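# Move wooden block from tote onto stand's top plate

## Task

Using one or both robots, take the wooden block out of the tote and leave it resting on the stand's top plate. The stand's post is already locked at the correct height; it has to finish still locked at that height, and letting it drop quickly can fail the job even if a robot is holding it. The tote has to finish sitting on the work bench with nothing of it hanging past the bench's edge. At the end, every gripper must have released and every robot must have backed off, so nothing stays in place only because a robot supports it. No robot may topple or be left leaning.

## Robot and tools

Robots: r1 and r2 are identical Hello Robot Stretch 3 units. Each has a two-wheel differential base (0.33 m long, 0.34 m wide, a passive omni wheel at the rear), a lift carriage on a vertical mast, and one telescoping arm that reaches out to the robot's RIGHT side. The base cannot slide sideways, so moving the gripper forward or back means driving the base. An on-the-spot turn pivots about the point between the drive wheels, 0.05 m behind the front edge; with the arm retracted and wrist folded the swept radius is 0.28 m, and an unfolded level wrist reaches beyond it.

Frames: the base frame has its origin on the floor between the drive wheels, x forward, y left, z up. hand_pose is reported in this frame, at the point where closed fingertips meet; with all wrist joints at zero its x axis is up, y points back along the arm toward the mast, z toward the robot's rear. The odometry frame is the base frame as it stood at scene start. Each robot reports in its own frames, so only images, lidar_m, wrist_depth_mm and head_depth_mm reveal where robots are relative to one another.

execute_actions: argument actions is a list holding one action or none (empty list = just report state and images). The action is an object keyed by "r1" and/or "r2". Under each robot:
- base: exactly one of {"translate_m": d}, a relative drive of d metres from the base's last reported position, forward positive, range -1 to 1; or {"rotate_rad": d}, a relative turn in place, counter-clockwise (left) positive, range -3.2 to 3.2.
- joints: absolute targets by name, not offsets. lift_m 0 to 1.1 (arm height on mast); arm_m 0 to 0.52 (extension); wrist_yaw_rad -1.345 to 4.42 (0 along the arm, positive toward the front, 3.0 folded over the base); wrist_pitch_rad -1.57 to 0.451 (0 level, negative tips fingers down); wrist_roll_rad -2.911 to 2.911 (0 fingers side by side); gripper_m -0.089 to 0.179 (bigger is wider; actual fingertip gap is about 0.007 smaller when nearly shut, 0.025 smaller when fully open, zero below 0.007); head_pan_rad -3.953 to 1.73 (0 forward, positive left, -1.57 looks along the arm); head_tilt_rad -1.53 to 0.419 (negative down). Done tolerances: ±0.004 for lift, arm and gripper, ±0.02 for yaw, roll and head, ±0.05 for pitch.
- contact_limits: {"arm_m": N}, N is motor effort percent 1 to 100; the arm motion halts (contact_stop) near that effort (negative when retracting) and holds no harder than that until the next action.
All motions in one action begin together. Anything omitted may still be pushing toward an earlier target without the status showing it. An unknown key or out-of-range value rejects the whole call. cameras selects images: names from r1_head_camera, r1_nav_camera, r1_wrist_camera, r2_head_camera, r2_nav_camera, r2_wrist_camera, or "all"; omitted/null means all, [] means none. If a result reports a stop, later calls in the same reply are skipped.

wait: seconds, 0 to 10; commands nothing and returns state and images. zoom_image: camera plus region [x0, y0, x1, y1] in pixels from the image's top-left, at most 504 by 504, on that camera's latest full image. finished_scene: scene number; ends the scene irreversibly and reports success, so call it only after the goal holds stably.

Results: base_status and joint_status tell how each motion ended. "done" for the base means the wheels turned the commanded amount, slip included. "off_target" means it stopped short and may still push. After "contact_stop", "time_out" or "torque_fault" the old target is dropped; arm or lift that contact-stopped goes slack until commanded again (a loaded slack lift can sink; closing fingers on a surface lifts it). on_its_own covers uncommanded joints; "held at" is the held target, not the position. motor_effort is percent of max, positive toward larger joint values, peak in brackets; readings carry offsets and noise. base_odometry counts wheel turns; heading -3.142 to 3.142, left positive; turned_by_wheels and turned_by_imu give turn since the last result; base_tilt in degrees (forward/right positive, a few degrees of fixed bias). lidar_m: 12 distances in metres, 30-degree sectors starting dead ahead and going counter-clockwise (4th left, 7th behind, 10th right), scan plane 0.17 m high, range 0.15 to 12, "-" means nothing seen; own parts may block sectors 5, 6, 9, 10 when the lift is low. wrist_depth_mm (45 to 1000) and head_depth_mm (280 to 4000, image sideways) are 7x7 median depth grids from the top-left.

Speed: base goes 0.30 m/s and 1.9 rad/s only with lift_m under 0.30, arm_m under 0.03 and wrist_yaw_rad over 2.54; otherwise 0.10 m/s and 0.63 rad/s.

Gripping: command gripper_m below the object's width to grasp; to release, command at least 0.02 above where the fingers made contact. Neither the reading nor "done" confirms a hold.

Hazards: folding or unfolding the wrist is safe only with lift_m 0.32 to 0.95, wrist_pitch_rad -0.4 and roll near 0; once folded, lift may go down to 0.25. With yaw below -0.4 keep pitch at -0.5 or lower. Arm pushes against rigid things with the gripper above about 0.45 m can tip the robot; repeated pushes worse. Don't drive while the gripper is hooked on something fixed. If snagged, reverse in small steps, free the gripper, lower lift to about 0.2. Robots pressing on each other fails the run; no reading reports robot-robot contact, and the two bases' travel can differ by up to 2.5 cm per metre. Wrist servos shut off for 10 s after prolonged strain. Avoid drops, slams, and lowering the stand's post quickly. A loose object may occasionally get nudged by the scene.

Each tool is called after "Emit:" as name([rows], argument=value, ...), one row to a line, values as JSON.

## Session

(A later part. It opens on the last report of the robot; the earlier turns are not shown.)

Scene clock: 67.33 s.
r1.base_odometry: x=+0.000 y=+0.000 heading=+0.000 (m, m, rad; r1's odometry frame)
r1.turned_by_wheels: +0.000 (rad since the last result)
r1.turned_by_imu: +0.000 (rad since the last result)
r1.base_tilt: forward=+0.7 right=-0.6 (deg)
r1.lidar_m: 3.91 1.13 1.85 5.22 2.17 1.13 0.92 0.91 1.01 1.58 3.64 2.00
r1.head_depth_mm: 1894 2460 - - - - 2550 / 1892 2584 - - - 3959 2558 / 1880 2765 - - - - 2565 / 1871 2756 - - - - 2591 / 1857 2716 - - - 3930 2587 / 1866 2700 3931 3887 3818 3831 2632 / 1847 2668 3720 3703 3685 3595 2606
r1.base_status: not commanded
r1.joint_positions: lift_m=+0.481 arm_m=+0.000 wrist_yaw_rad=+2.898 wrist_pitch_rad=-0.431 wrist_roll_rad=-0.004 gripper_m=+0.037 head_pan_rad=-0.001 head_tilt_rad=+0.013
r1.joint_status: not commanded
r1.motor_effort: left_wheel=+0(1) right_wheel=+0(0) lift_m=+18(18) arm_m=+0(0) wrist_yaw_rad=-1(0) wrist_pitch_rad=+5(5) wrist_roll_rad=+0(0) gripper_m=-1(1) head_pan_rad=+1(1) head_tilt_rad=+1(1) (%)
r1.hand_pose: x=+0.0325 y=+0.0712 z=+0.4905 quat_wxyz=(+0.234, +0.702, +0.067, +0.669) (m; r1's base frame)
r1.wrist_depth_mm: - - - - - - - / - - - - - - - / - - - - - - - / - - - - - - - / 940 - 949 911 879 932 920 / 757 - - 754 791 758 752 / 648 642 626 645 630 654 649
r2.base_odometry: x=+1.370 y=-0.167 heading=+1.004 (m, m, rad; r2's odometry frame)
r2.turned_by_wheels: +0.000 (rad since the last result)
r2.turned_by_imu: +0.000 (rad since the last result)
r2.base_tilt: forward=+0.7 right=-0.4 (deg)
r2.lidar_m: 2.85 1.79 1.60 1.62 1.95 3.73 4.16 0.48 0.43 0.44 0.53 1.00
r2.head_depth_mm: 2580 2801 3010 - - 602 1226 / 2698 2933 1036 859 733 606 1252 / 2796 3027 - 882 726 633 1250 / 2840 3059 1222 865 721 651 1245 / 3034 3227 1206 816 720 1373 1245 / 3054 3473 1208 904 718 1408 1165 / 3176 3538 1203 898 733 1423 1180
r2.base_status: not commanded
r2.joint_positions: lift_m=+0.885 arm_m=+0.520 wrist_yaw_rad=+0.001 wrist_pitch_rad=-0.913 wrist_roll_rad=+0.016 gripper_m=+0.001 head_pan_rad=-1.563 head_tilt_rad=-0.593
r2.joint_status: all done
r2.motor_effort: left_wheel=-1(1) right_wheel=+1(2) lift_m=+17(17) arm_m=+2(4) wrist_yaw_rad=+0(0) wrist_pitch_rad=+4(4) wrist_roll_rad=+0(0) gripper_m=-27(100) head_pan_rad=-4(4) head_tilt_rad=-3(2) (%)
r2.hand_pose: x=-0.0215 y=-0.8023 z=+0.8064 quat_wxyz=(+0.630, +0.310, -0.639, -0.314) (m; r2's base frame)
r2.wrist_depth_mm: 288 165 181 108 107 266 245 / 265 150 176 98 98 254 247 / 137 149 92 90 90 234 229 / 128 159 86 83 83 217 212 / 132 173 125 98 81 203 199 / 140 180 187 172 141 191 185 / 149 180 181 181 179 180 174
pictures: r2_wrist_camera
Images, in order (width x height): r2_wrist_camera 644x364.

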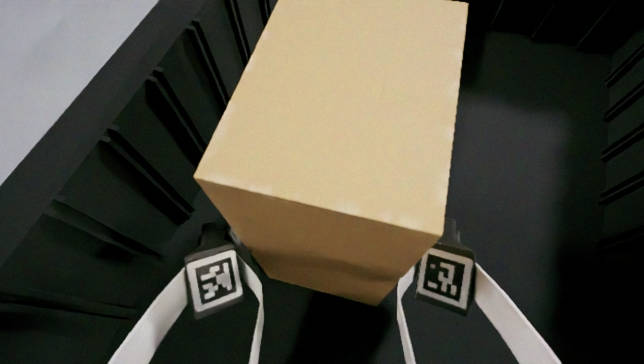

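Emit:
execute_actions([
  {"r2":{"joints":{"lift_m":1.1}}},
], cameras=[])

Emit:
execute_actions([
  {"r2":{"base":{"translate_m":0.6},"joints":{"arm_m":0.0}}},
], cameras=[])

Emit:
execute_actions([
  {"r2":{"base":{"rotate_rad":-0.45}}},
], cameras=[])

Emit:
execute_actions([
  {"r2":{"base":{"translate_m":1.0},"joints":{"head_tilt_rad":-0.3,"head_pan_rad":-0.8}}},
], cameras=["r2_head_camera","r2_wrist_camera"])

Scene clock: 92.30 s.
r1.base_odometry: x=+0.000 y=+0.000 heading=+0.000 (m, m, rad; r1's odometry frame)
r1.turned_by_wheels: +0.000 (rad since the last result)
r1.turned_by_imu: -0.001 (rad since the last result)
r1.base_tilt: forward=+0.9 right=-0.6 (deg)
r1.lidar_m: 3.90 1.13 1.86 5.20 2.18 1.13 0.92 0.91 1.01 1.58 3.64 2.00
r1.head_depth_mm: 1894 2450 - - - 3950 2526 / 1887 2615 - - - - 2554 / 1874 2758 - - - - 2565 / 1881 2727 - - - - 2570 / 1879 2701 - - - 3930 2591 / 1867 2703 3884 3863 3850 3753 2598 / 1853 2663 3731 3687 3678 3647 2617
r1.base_status: not commanded
r1.joint_positions: lift_m=+0.481 arm_m=+0.000 wrist_yaw_rad=+2.898 wrist_pitch_rad=-0.431 wrist_roll_rad=-0.004 gripper_m=+0.037 head_pan_rad=-0.001 head_tilt_rad=+0.013
r1.joint_status: not commanded
r1.motor_effort: left_wheel=+0(1) right_wheel=+0(0) lift_m=+18(18) arm_m=+0(0) wrist_yaw_rad=-1(0) wrist_pitch_rad=+5(5) wrist_roll_rad=+0(0) gripper_m=-1(1) head_pan_rad=+1(1) head_tilt_rad=+1(2) (%)
r1.hand_pose: x=+0.0325 y=+0.0712 z=+0.4905 quat_wxyz=(+0.234, +0.702, +0.067, +0.669) (m; r1's base frame)
r1.wrist_depth_mm: - - - - - - - / - - - - - - - / - - - - - - - / - - - - - - - / 937 - 976 902 895 901 902 / 755 - - 747 793 742 733 / 649 649 638 650 629 652 642
r2.base_odometry: x=+1.370 y=-0.167 heading=+1.004 (m, m, rad; r2's odometry frame)
r2.turned_by_wheels: +0.000 (rad since the last result)
r2.turned_by_imu: -0.001 (rad since the last result)
r2.base_tilt: forward=+0.7 right=-0.2 (deg)
r2.lidar_m: 2.85 1.79 1.61 1.61 1.95 3.72 4.15 0.48 0.43 0.43 0.53 1.01
r2.head_depth_mm: 2624 2878 2973 926 737 609 1223 / 2726 2942 3022 873 731 607 1255 / - 2915 1057 911 730 634 1248 / 2823 2347 1063 906 723 651 1235 / 2949 3286 1214 813 722 1386 1245 / 3117 3448 1208 899 718 1406 1164 / 3201 3584 1199 894 736 1433 1182
r2.base_status: not commanded
r2.joint_positions: lift_m=+1.100 arm_m=+0.520 wrist_yaw_rad=+0.001 wrist_pitch_rad=-0.922 wrist_roll_rad=+0.016 gripper_m=+0.008 head_pan_rad=-1.563 head_tilt_rad=-0.593
r2.joint_status: all done
r2.on_its_own: gripper_m is held at +0.007, not at your +0.000, by its stall guard, which is not easing now
r2.motor_effort: left_wheel=-1(1) right_wheel=+2(1) lift_m=+26(26) arm_m=+2(3) wrist_yaw_rad=+0(0) wrist_pitch_rad=+8(7) wrist_roll_rad=+0(0) gripper_m=-24(25) head_pan_rad=-4(5) head_tilt_rad=-3(3) (%)
r2.hand_pose: x=-0.0215 y=-0.8002 z=+1.0196 quat_wxyz=(+0.628, +0.313, -0.638, -0.317) (m; r2's base frame)
r2.wrist_depth_mm: 596 589 587 - - - - / 546 540 531 114 129 534 - / 510 498 115 104 398 395 489 / 474 472 452 115 442 427 456 / 439 433 144 129 123 387 422 / 413 411 160 146 143 367 401 / 385 383 368 369 373 326 376
pictures: none
No camera images: the call's "cameras" was empty. Leave "cameras" out to get every camera's image.

Scene clock: 99.63 s.
r1.base_odometry: x=+0.000 y=+0.000 heading=+0.000 (m, m, rad; r1's odometry frame)
r1.turned_by_wheels: +0.000 (rad since the last result)
r1.turned_by_imu: -0.001 (rad since the last result)
r1.base_tilt: forward=+0.7 right=-0.6 (deg)
r1.lidar_m: 3.90 1.12 1.85 5.23 2.18 1.13 0.92 0.91 1.01 1.58 3.63 2.00
r1.head_depth_mm: 1899 2453 - - - 3958 2529 / 1882 2591 - - - 3991 2561 / 1874 2761 - - - - 2584 / 1870 2728 - - - 3988 2574 / 1858 2720 - - - 3904 2586 / 1858 2723 3885 3905 3862 3797 2605 / 1851 2672 3708 3718 3702 3620 2606
r1.base_status: not commanded
r1.joint_positions: lift_m=+0.481 arm_m=+0.000 wrist_yaw_rad=+2.898 wrist_pitch_rad=-0.431 wrist_roll_rad=-0.004 gripper_m=+0.037 head_pan_rad=-0.001 head_tilt_rad=+0.013
r1.joint_status: not commanded
r1.motor_effort: left_wheel=-1(1) right_wheel=+0(0) lift_m=+18(18) arm_m=+0(1) wrist_yaw_rad=+0(0) wrist_pitch_rad=+5(5) wrist_roll_rad=+0(0) gripper_m=-1(1) head_pan_rad=+1(1) head_tilt_rad=+2(2) (%)
r1.hand_pose: x=+0.0325 y=+0.0712 z=+0.4905 quat_wxyz=(+0.234, +0.702, +0.067, +0.669) (m; r1's base frame)
r1.wrist_depth_mm: - - - - - - - / - - - - - - - / - - - - - - - / - - - - - - - / 909 - 945 909 943 926 922 / 739 - - 751 765 763 763 / 640 617 622 646 644 644 641
r2.base_odometry: x=+1.693 y=+0.339 heading=+1.004 (m, m, rad; r2's odometry frame)
r2.turned_by_wheels: +0.000 (rad since the last result)
r2.turned_by_imu: -0.005 (rad since the last result)
r2.base_tilt: forward=+0.5 right=-0.2 (deg)
r2.lidar_m: 2.51 1.56 1.41 1.41 1.71 3.25 1.13 0.70 0.63 0.63 2.09 4.03
r2.head_depth_mm: - - - - - - 1178 / - - - - - - 1181 / 2950 3277 - - - - 1179 / 3062 3303 2912 879 794 1372 1204 / 3165 3496 2947 907 954 1178 1243 / 3295 3598 2902 2174 1730 1438 1233 / 3361 3698 2889 2168 1724 1441 1224
r2.base_status: done
r2.joint_positions: lift_m=+1.100 arm_m=+0.001 wrist_yaw_rad=+0.001 wrist_pitch_rad=-0.923 wrist_roll_rad=+0.016 gripper_m=+0.008 head_pan_rad=-1.563 head_tilt_rad=-0.593
r2.joint_status: all done
r2.on_its_own: gripper_m is held at +0.007, not at your +0.000, by its stall guard, which is not easing now
r2.motor_effort: left_wheel=-1(1) right_wheel=+1(8) lift_m=+26(25) arm_m=-3(3) wrist_yaw_rad=-1(1) wrist_pitch_rad=+8(8) wrist_roll_rad=+1(1) gripper_m=-25(24) head_pan_rad=-4(5) head_tilt_rad=-3(3) (%)
r2.hand_pose: x=-0.0215 y=-0.2816 z=+1.0196 quat_wxyz=(+0.628, +0.313, -0.638, -0.317) (m; r2's base frame)
r2.wrist_depth_mm: - - 595 589 586 575 567 / - - 652 114 129 533 528 / - - 114 104 606 586 499 / - - - 115 - - - / - - 144 129 123 - - / - - 160 146 142 - - / - - - - - - -
pictures: none
No camera images: the call's "cameras" was empty. Leave "cameras" out to get every camera's image.

Scene clock: 101.30 s.
r1.base_odometry: x=+0.000 y=+0.000 heading=+0.000 (m, m, rad; r1's odometry frame)
r1.turned_by_wheels: +0.000 (rad since the last result)
r1.turned_by_imu: +0.000 (rad since the last result)
r1.base_tilt: forward=+0.8 right=-0.6 (deg)
r1.lidar_m: 3.92 1.12 1.85 5.23 2.17 1.13 0.92 0.91 1.01 1.58 3.64 2.00
r1.head_depth_mm: 1901 2468 - - - - 2535 / 1897 2573 - - - - 2551 / 1875 2743 - - - 3987 2555 / 1881 2746 - - - - 2584 / 1871 2720 - - 3993 3903 2602 / 1857 2691 3921 3864 3826 3785 2599 / 1842 2664 3738 3727 3678 3630 2607
r1.base_status: not commanded
r1.joint_positions: lift_m=+0.481 arm_m=+0.000 wrist_yaw_rad=+2.898 wrist_pitch_rad=-0.431 wrist_roll_rad=-0.004 gripper_m=+0.037 head_pan_rad=-0.001 head_tilt_rad=+0.013
r1.joint_status: not commanded
r1.motor_effort: left_wheel=-1(1) right_wheel=+0(0) lift_m=+18(18) arm_m=+0(0) wrist_yaw_rad=+0(0) wrist_pitch_rad=+5(5) wrist_roll_rad=+0(0) gripper_m=-1(1) head_pan_rad=-1(0) head_tilt_rad=+1(1) (%)
r1.hand_pose: x=+0.0325 y=+0.0712 z=+0.4905 quat_wxyz=(+0.234, +0.702, +0.067, +0.669) (m; r1's base frame)
r1.wrist_depth_mm: - - - - - - - / - - - - - - - / - - - - - - - / - - - - - - - / 893 - 923 944 901 914 910 / 766 - - 755 783 764 759 / 655 641 629 639 631 639 647
r2.base_odometry: x=+1.693 y=+0.339 heading=+0.554 (m, m, rad; r2's odometry frame)
r2.turned_by_wheels: -0.450 (rad since the last result)
r2.turned_by_imu: -0.452 (rad since the last result)
r2.base_tilt: forward=+0.6 right=-0.1 (deg)
r2.lidar_m: 4.02 2.28 1.52 1.41 1.43 1.81 3.89 1.02 0.68 0.63 0.64 2.09
r2.head_depth_mm: - - - - - - 1229 / - - - - - - 1229 / 2790 3208 - - - - 1203 / 2850 3141 1217 874 753 1372 1192 / 2805 3137 1213 908 803 1440 1166 / 2820 3053 1203 901 813 1444 1191 / 2819 3011 1193 894 801 1441 1178
r2.base_status: done
r2.joint_positions: lift_m=+1.100 arm_m=+0.001 wrist_yaw_rad=+0.001 wrist_pitch_rad=-0.923 wrist_roll_rad=+0.016 gripper_m=+0.008 head_pan_rad=-1.563 head_tilt_rad=-0.593
r2.joint_status: not commanded
r2.on_its_own: gripper_m is held at +0.007, not at your +0.000, by its stall guard, which is not easing now
r2.motor_effort: left_wheel=+3(9) right_wheel=-3(8) lift_m=+25(26) arm_m=-2(3) wrist_yaw_rad=+0(1) wrist_pitch_rad=+8(8) wrist_roll_rad=+0(1) gripper_m=-24(24) head_pan_rad=-4(5) head_tilt_rad=-2(3) (%)
r2.hand_pose: x=-0.0215 y=-0.2816 z=+1.0196 quat_wxyz=(+0.628, +0.313, -0.638, -0.317) (m; r2's base frame)
r2.wrist_depth_mm: 596 592 597 588 580 585 579 / 545 549 537 114 128 - - / 656 - 114 104 - - - / - - - 115 - - - / - - 144 129 123 - - / - - 161 145 143 - - / - - - - - - -
pictures: none
No camera images: the call's "cameras" was empty. Leave "cameras" out to get every camera's image.

Scene clock: 112.63 s.
r1.base_odometry: x=+0.000 y=+0.000 heading=+0.000 (m, m, rad; r1's odometry frame)
r1.turned_by_wheels: +0.000 (rad since the last result)
r1.turned_by_imu: -0.002 (rad since the last result)
r1.base_tilt: forward=+0.9 right=-0.7 (deg)
r1.lidar_m: 2.37 1.13 1.86 5.23 2.18 1.13 0.92 0.91 1.00 1.58 3.63 2.00
r1.head_depth_mm: 1901 2461 - - - 3978 2542 / 1899 2621 - - - 3965 2552 / 1877 2767 - - - - 2555 / 1881 2718 - - - - 2583 / 1866 2711 - - - 3887 2591 / 1869 2685 3899 3820 3806 3779 2282 / 1858 2695 3729 3736 3699 3631 2610
r1.base_status: not commanded
r1.joint_positions: lift_m=+0.481 arm_m=+0.000 wrist_yaw_rad=+2.898 wrist_pitch_rad=-0.431 wrist_roll_rad=-0.004 gripper_m=+0.037 head_pan_rad=-0.001 head_tilt_rad=+0.013
r1.joint_status: not commanded
r1.motor_effort: left_wheel=-1(1) right_wheel=+0(0) lift_m=+18(18) arm_m=+0(0) wrist_yaw_rad=+0(0) wrist_pitch_rad=+5(5) wrist_roll_rad=+0(0) gripper_m=+0(0) head_pan_rad=+0(1) head_tilt_rad=+1(2) (%)
r1.hand_pose: x=+0.0325 y=+0.0712 z=+0.4905 quat_wxyz=(+0.234, +0.702, +0.067, +0.669) (m; r1's base frame)
r1.wrist_depth_mm: - - - - - - - / - - - - - - - / - - - - - - - / - - - - - - - / 911 - 942 907 926 885 932 / 769 - - 762 772 763 754 / 650 640 621 640 631 646 635
r2.base_odometry: x=+2.543 y=+0.865 heading=+0.554 (m, m, rad; r2's odometry frame)
r2.turned_by_wheels: +0.000 (rad since the last result)
r2.turned_by_imu: -0.006 (rad since the last result)
r2.base_tilt: forward=+0.6 right=-0.1 (deg)
r2.lidar_m: 3.02 2.48 1.64 1.52 1.54 1.95 4.17 0.83 0.78 2.35 3.28 1.22
r2.head_depth_mm: 2928 3048 3192 3285 2612 1944 1538 / 3116 3210 3325 3467 2591 1925 1524 / 3303 3433 3569 3646 2571 1917 1520 / 3571 3704 - 3890 2537 1892 1513 / 3674 - - 3093 2293 1710 1492 / 3385 3583 3755 3781 2489 1873 1509 / 3091 3254 3436 3487 2478 1869 1492
r2.base_status: done
r2.joint_positions: lift_m=+1.100 arm_m=+0.001 wrist_yaw_rad=+0.001 wrist_pitch_rad=-0.923 wrist_roll_rad=+0.016 gripper_m=+0.008 head_pan_rad=-0.807 head_tilt_rad=-0.310
r2.joint_status: all done
r2.on_its_own: gripper_m is held at +0.007, not at your +0.000, by its stall guard, which is not easing now
r2.motor_effort: left_wheel=+2(6) right_wheel=-3(4) lift_m=+26(25) arm_m=-3(2) wrist_yaw_rad=+0(0) wrist_pitch_rad=+8(8) wrist_roll_rad=+0(1) gripper_m=-23(25) head_pan_rad=+5(50) head_tilt_rad=+4(23) (%)
r2.hand_pose: x=-0.0215 y=-0.2816 z=+1.0196 quat_wxyz=(+0.628, +0.313, -0.638, -0.317) (m; r2's base frame)
r2.wrist_depth_mm: - - - - - - 645 / - - - 114 129 - - / - - 114 104 - - 706 / - - - 115 - - - / - - 144 129 123 - - / - - 161 146 142 - - / - - - - - - -
pictures: r2_head_camera (sideways: a quarter turn clockwise sets it upright), r2_wrist_camera
Images, in order (width x height): r2_head_camera 896x504, r2_wrist_camera 644x364.

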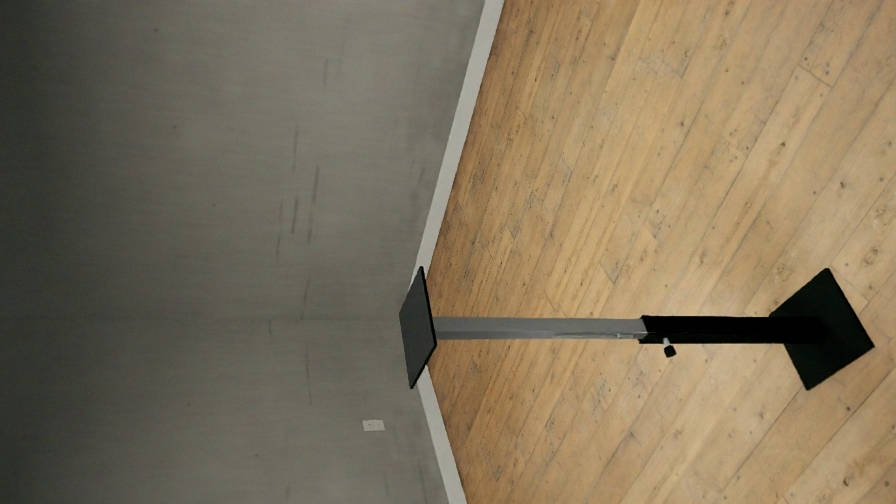

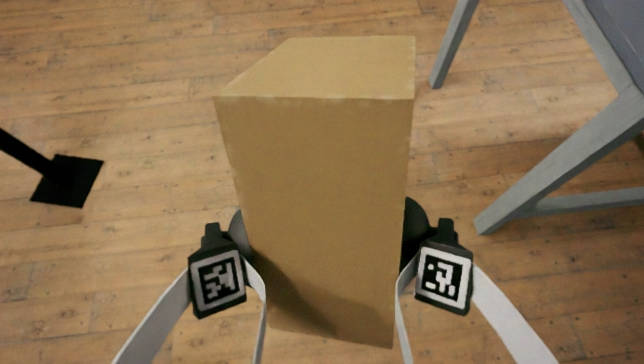

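Emit:
execute_actions([
  {"r2":{"base":{"translate_m":0.94},"joints":{"head_pan_rad":-1.57,"head_tilt_rad":-0.4}}},
], cameras=["r2_head_camera"])

Scene clock: 130.37 s.
r1.base_odometry: x=+0.000 y=+0.000 heading=+0.000 (m, m, rad; r1's odometry frame)
r1.turned_by_wheels: +0.000 (rad since the last result)
r1.turned_by_imu: -0.002 (rad since the last result)
r1.base_tilt: forward=+0.8 right=-0.4 (deg)
r1.lidar_m: 2.65 1.13 1.85 5.24 2.17 1.13 0.92 0.91 1.01 1.58 3.63 2.00
r1.head_depth_mm: 1898 2451 - - - 3991 2533 / 1894 2596 - - - - 2381 / 1882 2780 - - - 3758 2446 / 1881 2732 - - - - 2573 / 1880 2705 - - - 3928 2600 / 1864 2701 3929 3905 3824 3786 2608 / 1851 2716 3767 3738 3654 3669 2617
r1.base_status: not commanded
r1.joint_positions: lift_m=+0.481 arm_m=+0.000 wrist_yaw_rad=+2.898 wrist_pitch_rad=-0.431 wrist_roll_rad=-0.004 gripper_m=+0.037 head_pan_rad=-0.001 head_tilt_rad=+0.013
r1.joint_status: not commanded
r1.motor_effort: left_wheel=-1(0) right_wheel=+0(0) lift_m=+18(18) arm_m=+0(0) wrist_yaw_rad=+0(1) wrist_pitch_rad=+5(5) wrist_roll_rad=+0(0) gripper_m=-1(1) head_pan_rad=+0(0) head_tilt_rad=+1(1) (%)
r1.hand_pose: x=+0.0325 y=+0.0712 z=+0.4905 quat_wxyz=(+0.234, +0.702, +0.067, +0.669) (m; r1's base frame)
r1.wrist_depth_mm: - - - - - - - / - - - - - - - / - - - - - - - / - - - - - - - / 922 - 970 889 917 913 865 / 761 - - 751 769 750 752 / 653 660 628 647 650 655 647
r2.base_odometry: x=+3.342 y=+1.360 heading=+0.554 (m, m, rad; r2's odometry frame)
r2.turned_by_wheels: +0.000 (rad since the last result)
r2.turned_by_imu: -0.006 (rad since the last result)
r2.base_tilt: forward=+0.6 right=-0.1 (deg)
r2.lidar_m: 2.12 2.14 1.77 1.64 1.65 2.08 2.98 1.58 2.63 0.76 3.14 2.29
r2.head_depth_mm: 2745 - - - - - - / 2727 - - - - - - / 2691 2877 - - - - - / 2645 2855 3072 3209 864 319 309 / 2651 2840 3049 2917 2216 1727 1369 / 2628 2804 3004 3090 2178 1713 1408 / 2614 2716 3022 3032 2167 1689 1396
r2.base_status: done
r2.joint_positions: lift_m=+1.100 arm_m=+0.001 wrist_yaw_rad=+0.001 wrist_pitch_rad=-0.923 wrist_roll_rad=+0.016 gripper_m=+0.008 head_pan_rad=-1.563 head_tilt_rad=-0.395
r2.joint_status: all done
r2.on_its_own: gripper_m is held at +0.007, not at your +0.000, by its stall guard, which is not easing now
r2.motor_effort: left_wheel=+3(7) right_wheel=-3(4) lift_m=+26(26) arm_m=-3(3) wrist_yaw_rad=+0(1) wrist_pitch_rad=+8(8) wrist_roll_rad=+0(1) gripper_m=-24(25) head_pan_rad=-6(49) head_tilt_rad=-2(12) (%)
r2.hand_pose: x=-0.0215 y=-0.2816 z=+1.0196 quat_wxyz=(+0.628, +0.313, -0.638, -0.317) (m; r2's base frame)
r2.wrist_depth_mm: - - - - - - - / - - - 114 129 - - / - - 114 104 - - - / - - - 116 - - - / - - 144 128 124 - - / - - 161 146 142 - - / - - - - - - -
pictures: r2_head_camera (sideways: a quarter turn clockwise sets it upright)
Images, in order (width x height): r2_head_camera 896x504.

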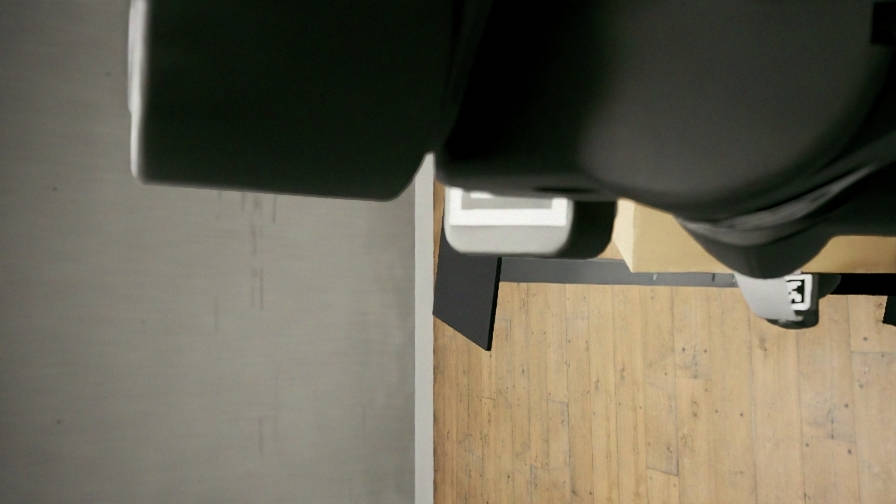

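Emit:
execute_actions([
  {"r2":{"joints":{"arm_m":0.43,"wrist_pitch_rad":-0.6}}},
], cameras=["r2_head_camera","r2_wrist_camera"])

Scene clock: 139.67 s.
r1.base_odometry: x=+0.000 y=+0.000 heading=+0.000 (m, m, rad; r1's odometry frame)
r1.turned_by_wheels: +0.000 (rad since the last result)
r1.turned_by_imu: -0.001 (rad since the last result)
r1.base_tilt: forward=+0.8 right=-0.4 (deg)
r1.lidar_m: 2.65 1.13 1.85 5.22 2.17 1.13 0.92 0.91 1.01 1.58 3.64 2.00
r1.head_depth_mm: 1904 2480 - - - 3970 2543 / 1888 2593 - - - - 2363 / 1892 2755 - - - 3696 2440 / 1876 2730 - - - - 2577 / 1861 2718 - - - 3965 2591 / 1857 2687 3918 3847 3795 3767 2599 / 1852 2716 3735 3707 3719 3670 2609
r1.base_status: not commanded
r1.joint_positions: lift_m=+0.481 arm_m=+0.000 wrist_yaw_rad=+2.898 wrist_pitch_rad=-0.431 wrist_roll_rad=-0.004 gripper_m=+0.037 head_pan_rad=-0.001 head_tilt_rad=+0.013
r1.joint_status: not commanded
r1.motor_effort: left_wheel=-1(1) right_wheel=+0(0) lift_m=+18(18) arm_m=+0(0) wrist_yaw_rad=+0(0) wrist_pitch_rad=+5(5) wrist_roll_rad=+0(0) gripper_m=-1(1) head_pan_rad=+1(0) head_tilt_rad=+1(1) (%)
r1.hand_pose: x=+0.0325 y=+0.0712 z=+0.4905 quat_wxyz=(+0.234, +0.702, +0.067, +0.669) (m; r1's base frame)
r1.wrist_depth_mm: - - - - - - - / - - - - - - - / - - - - - - - / - - - - - - - / 923 - 947 894 904 896 910 / 757 - - 752 786 769 752 / 659 666 640 640 642 630 643
r2.base_odometry: x=+3.342 y=+1.360 heading=+0.554 (m, m, rad; r2's odometry frame)
r2.turned_by_wheels: +0.000 (rad since the last result)
r2.turned_by_imu: -0.001 (rad since the last result)
r2.base_tilt: forward=+0.4 right=-0.2 (deg)
r2.lidar_m: 2.12 2.14 1.77 1.64 1.66 2.08 2.98 1.58 2.62 0.76 3.16 2.29
r2.head_depth_mm: 2738 2983 3126 3192 2270 1750 1426 / 2726 - 3123 3141 2223 1733 1407 / 2668 - 3138 2906 2225 1741 1411 / 2668 2814 3034 827 2063 1616 1340 / 2608 2827 3077 2923 2198 1713 1404 / 2630 2826 2996 3049 2206 1708 1390 / 2589 2758 2992 3021 2173 1684 1386
r2.base_status: not commanded
r2.joint_positions: lift_m=+1.100 arm_m=+0.430 wrist_yaw_rad=+0.001 wrist_pitch_rad=-0.635 wrist_roll_rad=+0.016 gripper_m=+0.008 head_pan_rad=-1.563 head_tilt_rad=-0.395
r2.joint_status: all done
r2.on_its_own: gripper_m is held at +0.007, not at your +0.000, by its stall guard, which is not easing now
r2.motor_effort: left_wheel=+2(2) right_wheel=-3(3) lift_m=+25(25) arm_m=+3(4) wrist_yaw_rad=+0(0) wrist_pitch_rad=+12(12) wrist_roll_rad=+0(0) gripper_m=-24(25) head_pan_rad=-4(5) head_tilt_rad=-2(2) (%)
r2.hand_pose: x=-0.0214 y=-0.7667 z=+1.0671 quat_wxyz=(+0.667, +0.219, -0.677, -0.222) (m; r2's base frame)
r2.wrist_depth_mm: - - - - - - - / - - - 114 129 - - / - - 114 104 - - - / - - 332 115 - - - / - - 144 129 123 - - / - - 161 146 142 - - / - - 247 236 - - -
pictures: r2_head_camera (sideways: a quarter turn clockwise sets it upright), r2_wrist_camera
Images, in order (width x height): r2_head_camera 896x504, r2_wrist_camera 644x364.

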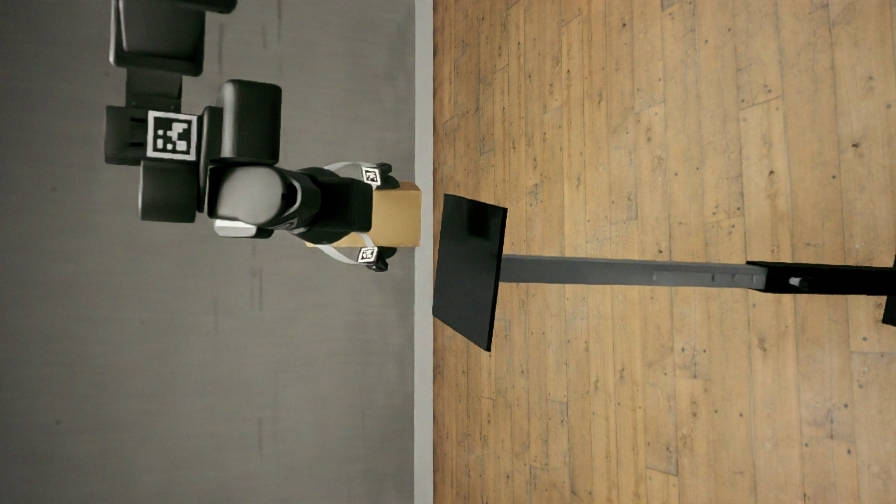

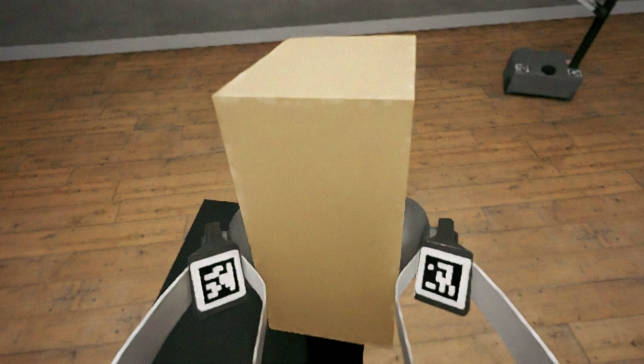

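Emit:
execute_actions([
  {"r2":{"base":{"translate_m":0.07},"joints":{"lift_m":1.04}}},
], cameras=["r2_head_camera"])

Scene clock: 145.03 s.
r1.base_odometry: x=+0.000 y=+0.000 heading=+0.000 (m, m, rad; r1's odometry frame)
r1.turned_by_wheels: +0.000 (rad since the last result)
r1.turned_by_imu: -0.001 (rad since the last result)
r1.base_tilt: forward=+0.8 right=-0.6 (deg)
r1.lidar_m: 2.68 1.13 1.85 5.25 2.18 1.12 0.92 0.91 1.00 1.58 3.63 2.00
r1.head_depth_mm: 1908 2436 - - - 3989 2536 / 1882 2580 - - - 3683 2391 / 1878 2747 - - - - 2511 / 1872 2715 - - - - 2568 / 1873 2715 - - 3991 3916 2574 / 1869 2704 3867 3894 3857 3777 2616 / 1845 2693 3739 3736 3636 3614 2619
r1.base_status: not commanded
r1.joint_positions: lift_m=+0.481 arm_m=+0.000 wrist_yaw_rad=+2.898 wrist_pitch_rad=-0.431 wrist_roll_rad=-0.004 gripper_m=+0.037 head_pan_rad=-0.001 head_tilt_rad=+0.013
r1.joint_status: not commanded
r1.motor_effort: left_wheel=+0(1) right_wheel=+0(0) lift_m=+18(18) arm_m=+0(1) wrist_yaw_rad=+0(0) wrist_pitch_rad=+6(5) wrist_roll_rad=+0(0) gripper_m=+0(0) head_pan_rad=+1(1) head_tilt_rad=+2(2) (%)
r1.hand_pose: x=+0.0325 y=+0.0712 z=+0.4905 quat_wxyz=(+0.234, +0.702, +0.067, +0.669) (m; r1's base frame)
r1.wrist_depth_mm: - - - - - - - / - - - - - - - / - - - - - - - / - - - - - - - / 904 - 930 930 901 877 888 / 738 - - 749 761 732 751 / 648 644 633 640 636 665 653
r2.base_odometry: x=+3.402 y=+1.397 heading=+0.554 (m, m, rad; r2's odometry frame)
r2.turned_by_wheels: +0.000 (rad since the last result)
r2.turned_by_imu: -0.001 (rad since the last result)
r2.base_tilt: forward=+0.6 right=-0.3 (deg)
r2.lidar_m: 2.05 2.08 1.77 1.65 1.67 2.09 2.94 1.65 2.66 0.77 3.13 2.22
r2.head_depth_mm: 2740 2855 - 3188 2234 1761 1428 / 2686 2851 3189 3159 2271 1748 1417 / 2656 2831 - 784 2147 1743 1411 / 2635 2859 3044 846 2132 1680 1339 / 2612 2805 3008 3060 2201 1711 1409 / 2627 2805 2974 3062 2207 1706 1391 / 2575 2780 2979 2984 2164 1691 1393
r2.base_status: done
r2.joint_positions: lift_m=+1.040 arm_m=+0.430 wrist_yaw_rad=+0.001 wrist_pitch_rad=-0.634 wrist_roll_rad=+0.016 gripper_m=+0.008 head_pan_rad=-1.563 head_tilt_rad=-0.395
r2.joint_status: all done
r2.on_its_own: gripper_m is held at +0.007, not at your +0.000, by its stall guard, which is not easing now
r2.motor_effort: left_wheel=+2(7) right_wheel=-3(5) lift_m=+19(23) arm_m=+3(2) wrist_yaw_rad=+0(0) wrist_pitch_rad=+12(12) wrist_roll_rad=+1(0) gripper_m=-24(25) head_pan_rad=-4(4) head_tilt_rad=-2(2) (%)
r2.hand_pose: x=-0.0214 y=-0.7668 z=+1.0076 quat_wxyz=(+0.667, +0.219, -0.677, -0.222) (m; r2's base frame)
r2.wrist_depth_mm: - - - - - - - / - - - 114 129 - - / - - 114 104 - - - / - - - 115 247 - - / - - - 129 123 - - / - - 161 146 142 - - / - - 189 181 183 191 -
pictures: r2_head_camera (sideways: a quarter turn clockwise sets it upright)
Images, in order (width x height): r2_head_camera 896x504.

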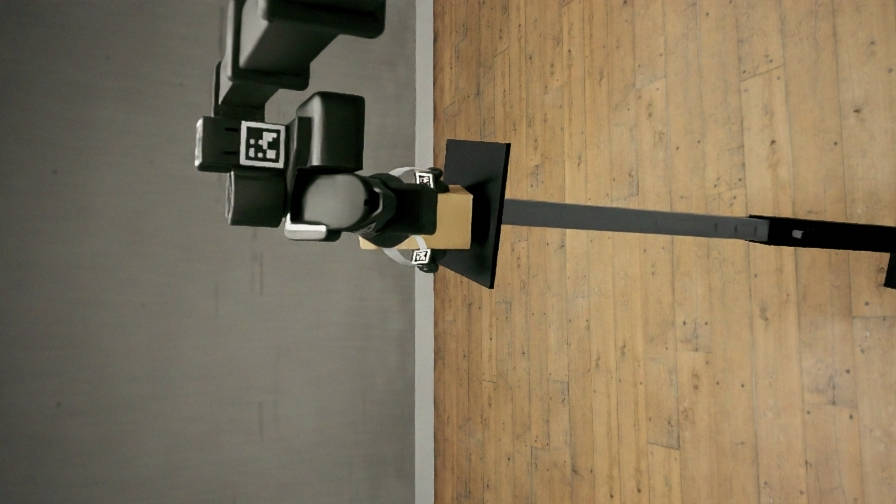

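Emit:
execute_actions([
  {"r2":{"joints":{"gripper_m":0.15}}},
], cameras=[])

Emit:
execute_actions([
  {"r2":{"joints":{"lift_m":1.1,"arm_m":0.0}},"r1":{"joints":{"head_pan_rad":0.6,"head_tilt_rad":-0.3}}},
], cameras=["r2_head_camera","r1_head_camera"])

Scene clock: 150.50 s.
r1.base_odometry: x=+0.000 y=+0.000 heading=+0.000 (m, m, rad; r1's odometry frame)
r1.turned_by_wheels: +0.000 (rad since the last result)
r1.turned_by_imu: -0.001 (rad since the last result)
r1.base_tilt: forward=+0.8 right=-0.6 (deg)
r1.lidar_m: 2.68 1.13 1.85 5.22 2.18 1.13 0.92 0.92 1.01 1.58 3.63 2.00
r1.head_depth_mm: 1896 2453 - - - 3996 2552 / 1888 2587 - - - 3689 2406 / 1877 2735 - - - - 2518 / 1877 2726 - - - - 2567 / 1863 2723 - - 3991 3939 2576 / 1856 2705 3867 3839 3862 3772 2616 / 1849 2676 3743 3720 3676 3655 2616
r1.base_status: not commanded
r1.joint_positions: lift_m=+0.481 arm_m=+0.000 wrist_yaw_rad=+2.898 wrist_pitch_rad=-0.431 wrist_roll_rad=-0.004 gripper_m=+0.037 head_pan_rad=-0.001 head_tilt_rad=+0.013
r1.joint_status: not commanded
r1.motor_effort: left_wheel=-1(1) right_wheel=+0(0) lift_m=+18(18) arm_m=+0(0) wrist_yaw_rad=+0(0) wrist_pitch_rad=+5(5) wrist_roll_rad=+0(0) gripper_m=-1(0) head_pan_rad=+0(0) head_tilt_rad=+1(2) (%)
r1.hand_pose: x=+0.0325 y=+0.0712 z=+0.4905 quat_wxyz=(+0.234, +0.702, +0.067, +0.669) (m; r1's base frame)
r1.wrist_depth_mm: - - - - - - - / - - - - - - - / - - - - - - - / - - - - - - - / 895 - 979 903 886 933 910 / 748 - - 761 798 756 759 / 643 637 640 635 641 639 643
r2.base_odometry: x=+3.402 y=+1.397 heading=+0.554 (m, m, rad; r2's odometry frame)
r2.turned_by_wheels: +0.000 (rad since the last result)
r2.turned_by_imu: -0.001 (rad since the last result)
r2.base_tilt: forward=+0.7 right=-0.1 (deg)
r2.lidar_m: 2.04 2.07 1.78 1.65 1.66 2.09 2.94 1.65 2.65 0.77 3.15 2.21
r2.head_depth_mm: 2773 2886 - 3194 2284 1752 1427 / 2702 2834 3139 3190 2271 1747 1425 / 2662 2812 - 783 2162 1727 1419 / 2665 2815 3052 822 2136 1667 1338 / 2627 2818 3057 3122 2202 1707 1404 / 2628 2799 2997 3047 2182 1707 1393 / 2589 2784 2961 3026 2176 1696 1389
r2.base_status: not commanded
r2.joint_positions: lift_m=+1.040 arm_m=+0.430 wrist_yaw_rad=+0.000 wrist_pitch_rad=-0.616 wrist_roll_rad=+0.016 gripper_m=+0.150 head_pan_rad=-1.563 head_tilt_rad=-0.395
r2.joint_status: all done
r2.motor_effort: left_wheel=+2(3) right_wheel=-3(3) lift_m=+19(18) arm_m=+3(3) wrist_yaw_rad=+1(0) wrist_pitch_rad=+6(12) wrist_roll_rad=+0(0) gripper_m=+1(100) head_pan_rad=-4(4) head_tilt_rad=-2(1) (%)
r2.hand_pose: x=-0.0215 y=-0.7698 z=+1.0110 quat_wxyz=(+0.669, +0.213, -0.679, -0.216) (m; r2's base frame)
r2.wrist_depth_mm: - - - - - - - / - - - - - - - / - - - 124 123 - - / - - - 107 109 - - / - - 100 94 96 - - / - - 209 106 100 213 - / - - 193 142 184 - -
pictures: none
No camera images: the call's "cameras" was empty. Leave "cameras" out to get every camera's image.

Scene clock: 154.83 s.
r1.base_odometry: x=+0.000 y=+0.000 heading=+0.000 (m, m, rad; r1's odometry frame)
r1.turned_by_wheels: +0.000 (rad since the last result)
r1.turned_by_imu: -0.001 (rad since the last result)
r1.base_tilt: forward=+0.8 right=-0.6 (deg)
r1.lidar_m: 2.68 1.13 1.85 5.23 2.18 1.13 0.92 0.92 1.01 1.58 3.62 2.00
r1.head_depth_mm: 3354 3472 3683 3871 2991 2114 1635 / 3417 3607 3745 3918 2806 2115 1642 / 3473 3618 3787 3932 1311 1927 1546 / 3542 3673 3852 - 1316 2032 1635 / 3585 3782 3982 - 1322 2056 1648 / 3658 3873 - 1911 1316 2090 1635 / 3789 3903 - 1815 1412 2120 1652
r1.base_status: not commanded
r1.joint_positions: lift_m=+0.481 arm_m=+0.000 wrist_yaw_rad=+2.898 wrist_pitch_rad=-0.431 wrist_roll_rad=-0.004 gripper_m=+0.037 head_pan_rad=+0.593 head_tilt_rad=-0.296
r1.joint_status: all done
r1.motor_effort: left_wheel=-1(1) right_wheel=+0(0) lift_m=+18(18) arm_m=+0(1) wrist_yaw_rad=+0(0) wrist_pitch_rad=+5(5) wrist_roll_rad=+0(0) gripper_m=-1(1) head_pan_rad=+3(22) head_tilt_rad=-3(27) (%)
r1.hand_pose: x=+0.0325 y=+0.0712 z=+0.4905 quat_wxyz=(+0.234, +0.702, +0.067, +0.669) (m; r1's base frame)
r1.wrist_depth_mm: - - - - - - - / - - - - - - - / - - - - - - - / - - - - - - - / 893 - 954 866 917 927 903 / 767 - - 753 788 739 744 / 656 636 627 642 637 639 665
r2.base_odometry: x=+3.402 y=+1.397 heading=+0.554 (m, m, rad; r2's odometry frame)
r2.turned_by_wheels: +0.000 (rad since the last result)
r2.turned_by_imu: +0.000 (rad since the last result)
r2.base_tilt: forward=+0.5 right=-0.1 (deg)
r2.lidar_m: 2.05 2.07 1.78 1.65 1.67 2.09 2.94 1.65 2.66 0.77 3.13 2.21
r2.head_depth_mm: 2694 - - - - - - / 2720 - - - - - - / 2714 2870 - - - - - / 2633 2842 3062 2967 2231 1615 1380 / 2668 2785 3081 3041 2297 1666 1406 / 2624 2785 3022 3041 2265 1703 1397 / 2593 2796 2989 3064 2177 1694 1389
r2.base_status: not commanded
r2.joint_positions: lift_m=+1.100 arm_m=+0.001 wrist_yaw_rad=+0.000 wrist_pitch_rad=-0.615 wrist_roll_rad=+0.016 gripper_m=+0.150 head_pan_rad=-1.563 head_tilt_rad=-0.395
r2.joint_status: all done
r2.motor_effort: left_wheel=+2(2) right_wheel=-3(3) lift_m=+24(25) arm_m=-3(3) wrist_yaw_rad=+0(0) wrist_pitch_rad=+5(6) wrist_roll_rad=+1(1) gripper_m=+0(0) head_pan_rad=-4(5) head_tilt_rad=-1(2) (%)
r2.hand_pose: x=-0.0215 y=-0.3415 z=+1.0710 quat_wxyz=(+0.669, +0.213, -0.679, -0.216) (m; r2's base frame)
r2.wrist_depth_mm: - - - 504 - - - / - - - - - - - / - - - - - - - / - - - - - - - / - - - - - - - / - - - - - - - / - - - - - - -
pictures: r1_head_camera (sideways: a quarter turn clockwise sets it upright), r2_head_camera (sideways: a quarter turn clockwise sets it upright)
Images, in order (width x height): r1_head_camera 896x504, r2_head_camera 896x504.

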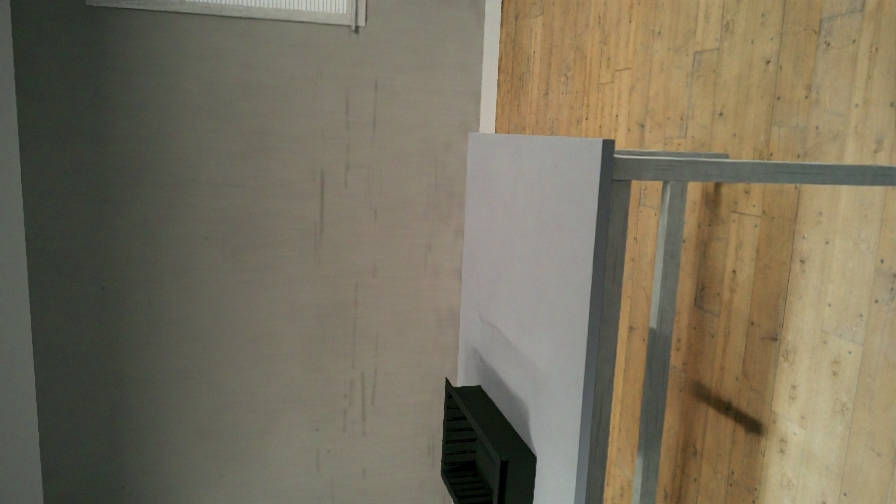

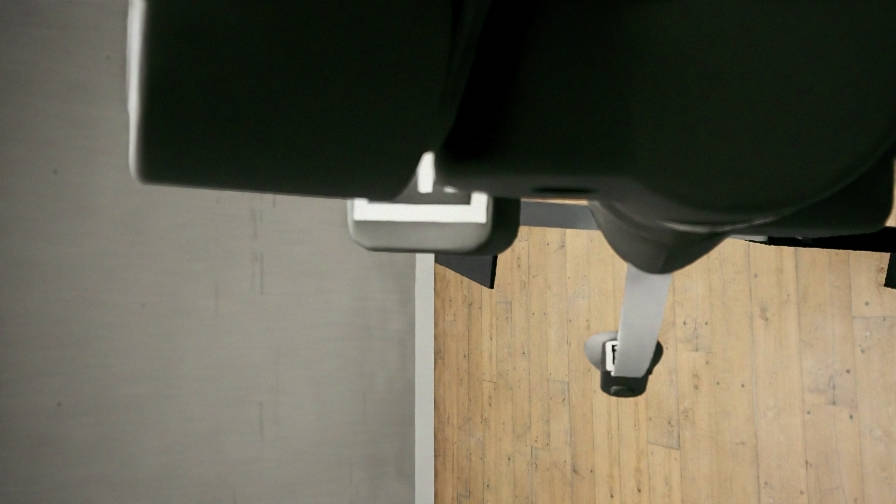

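Wrist depth shows an object at about 0.5 m, which fits the block sitting on the plate. The tote is still on the bench.

Emit:
finished_scene(scene=2)

The scene is finished: the task was done.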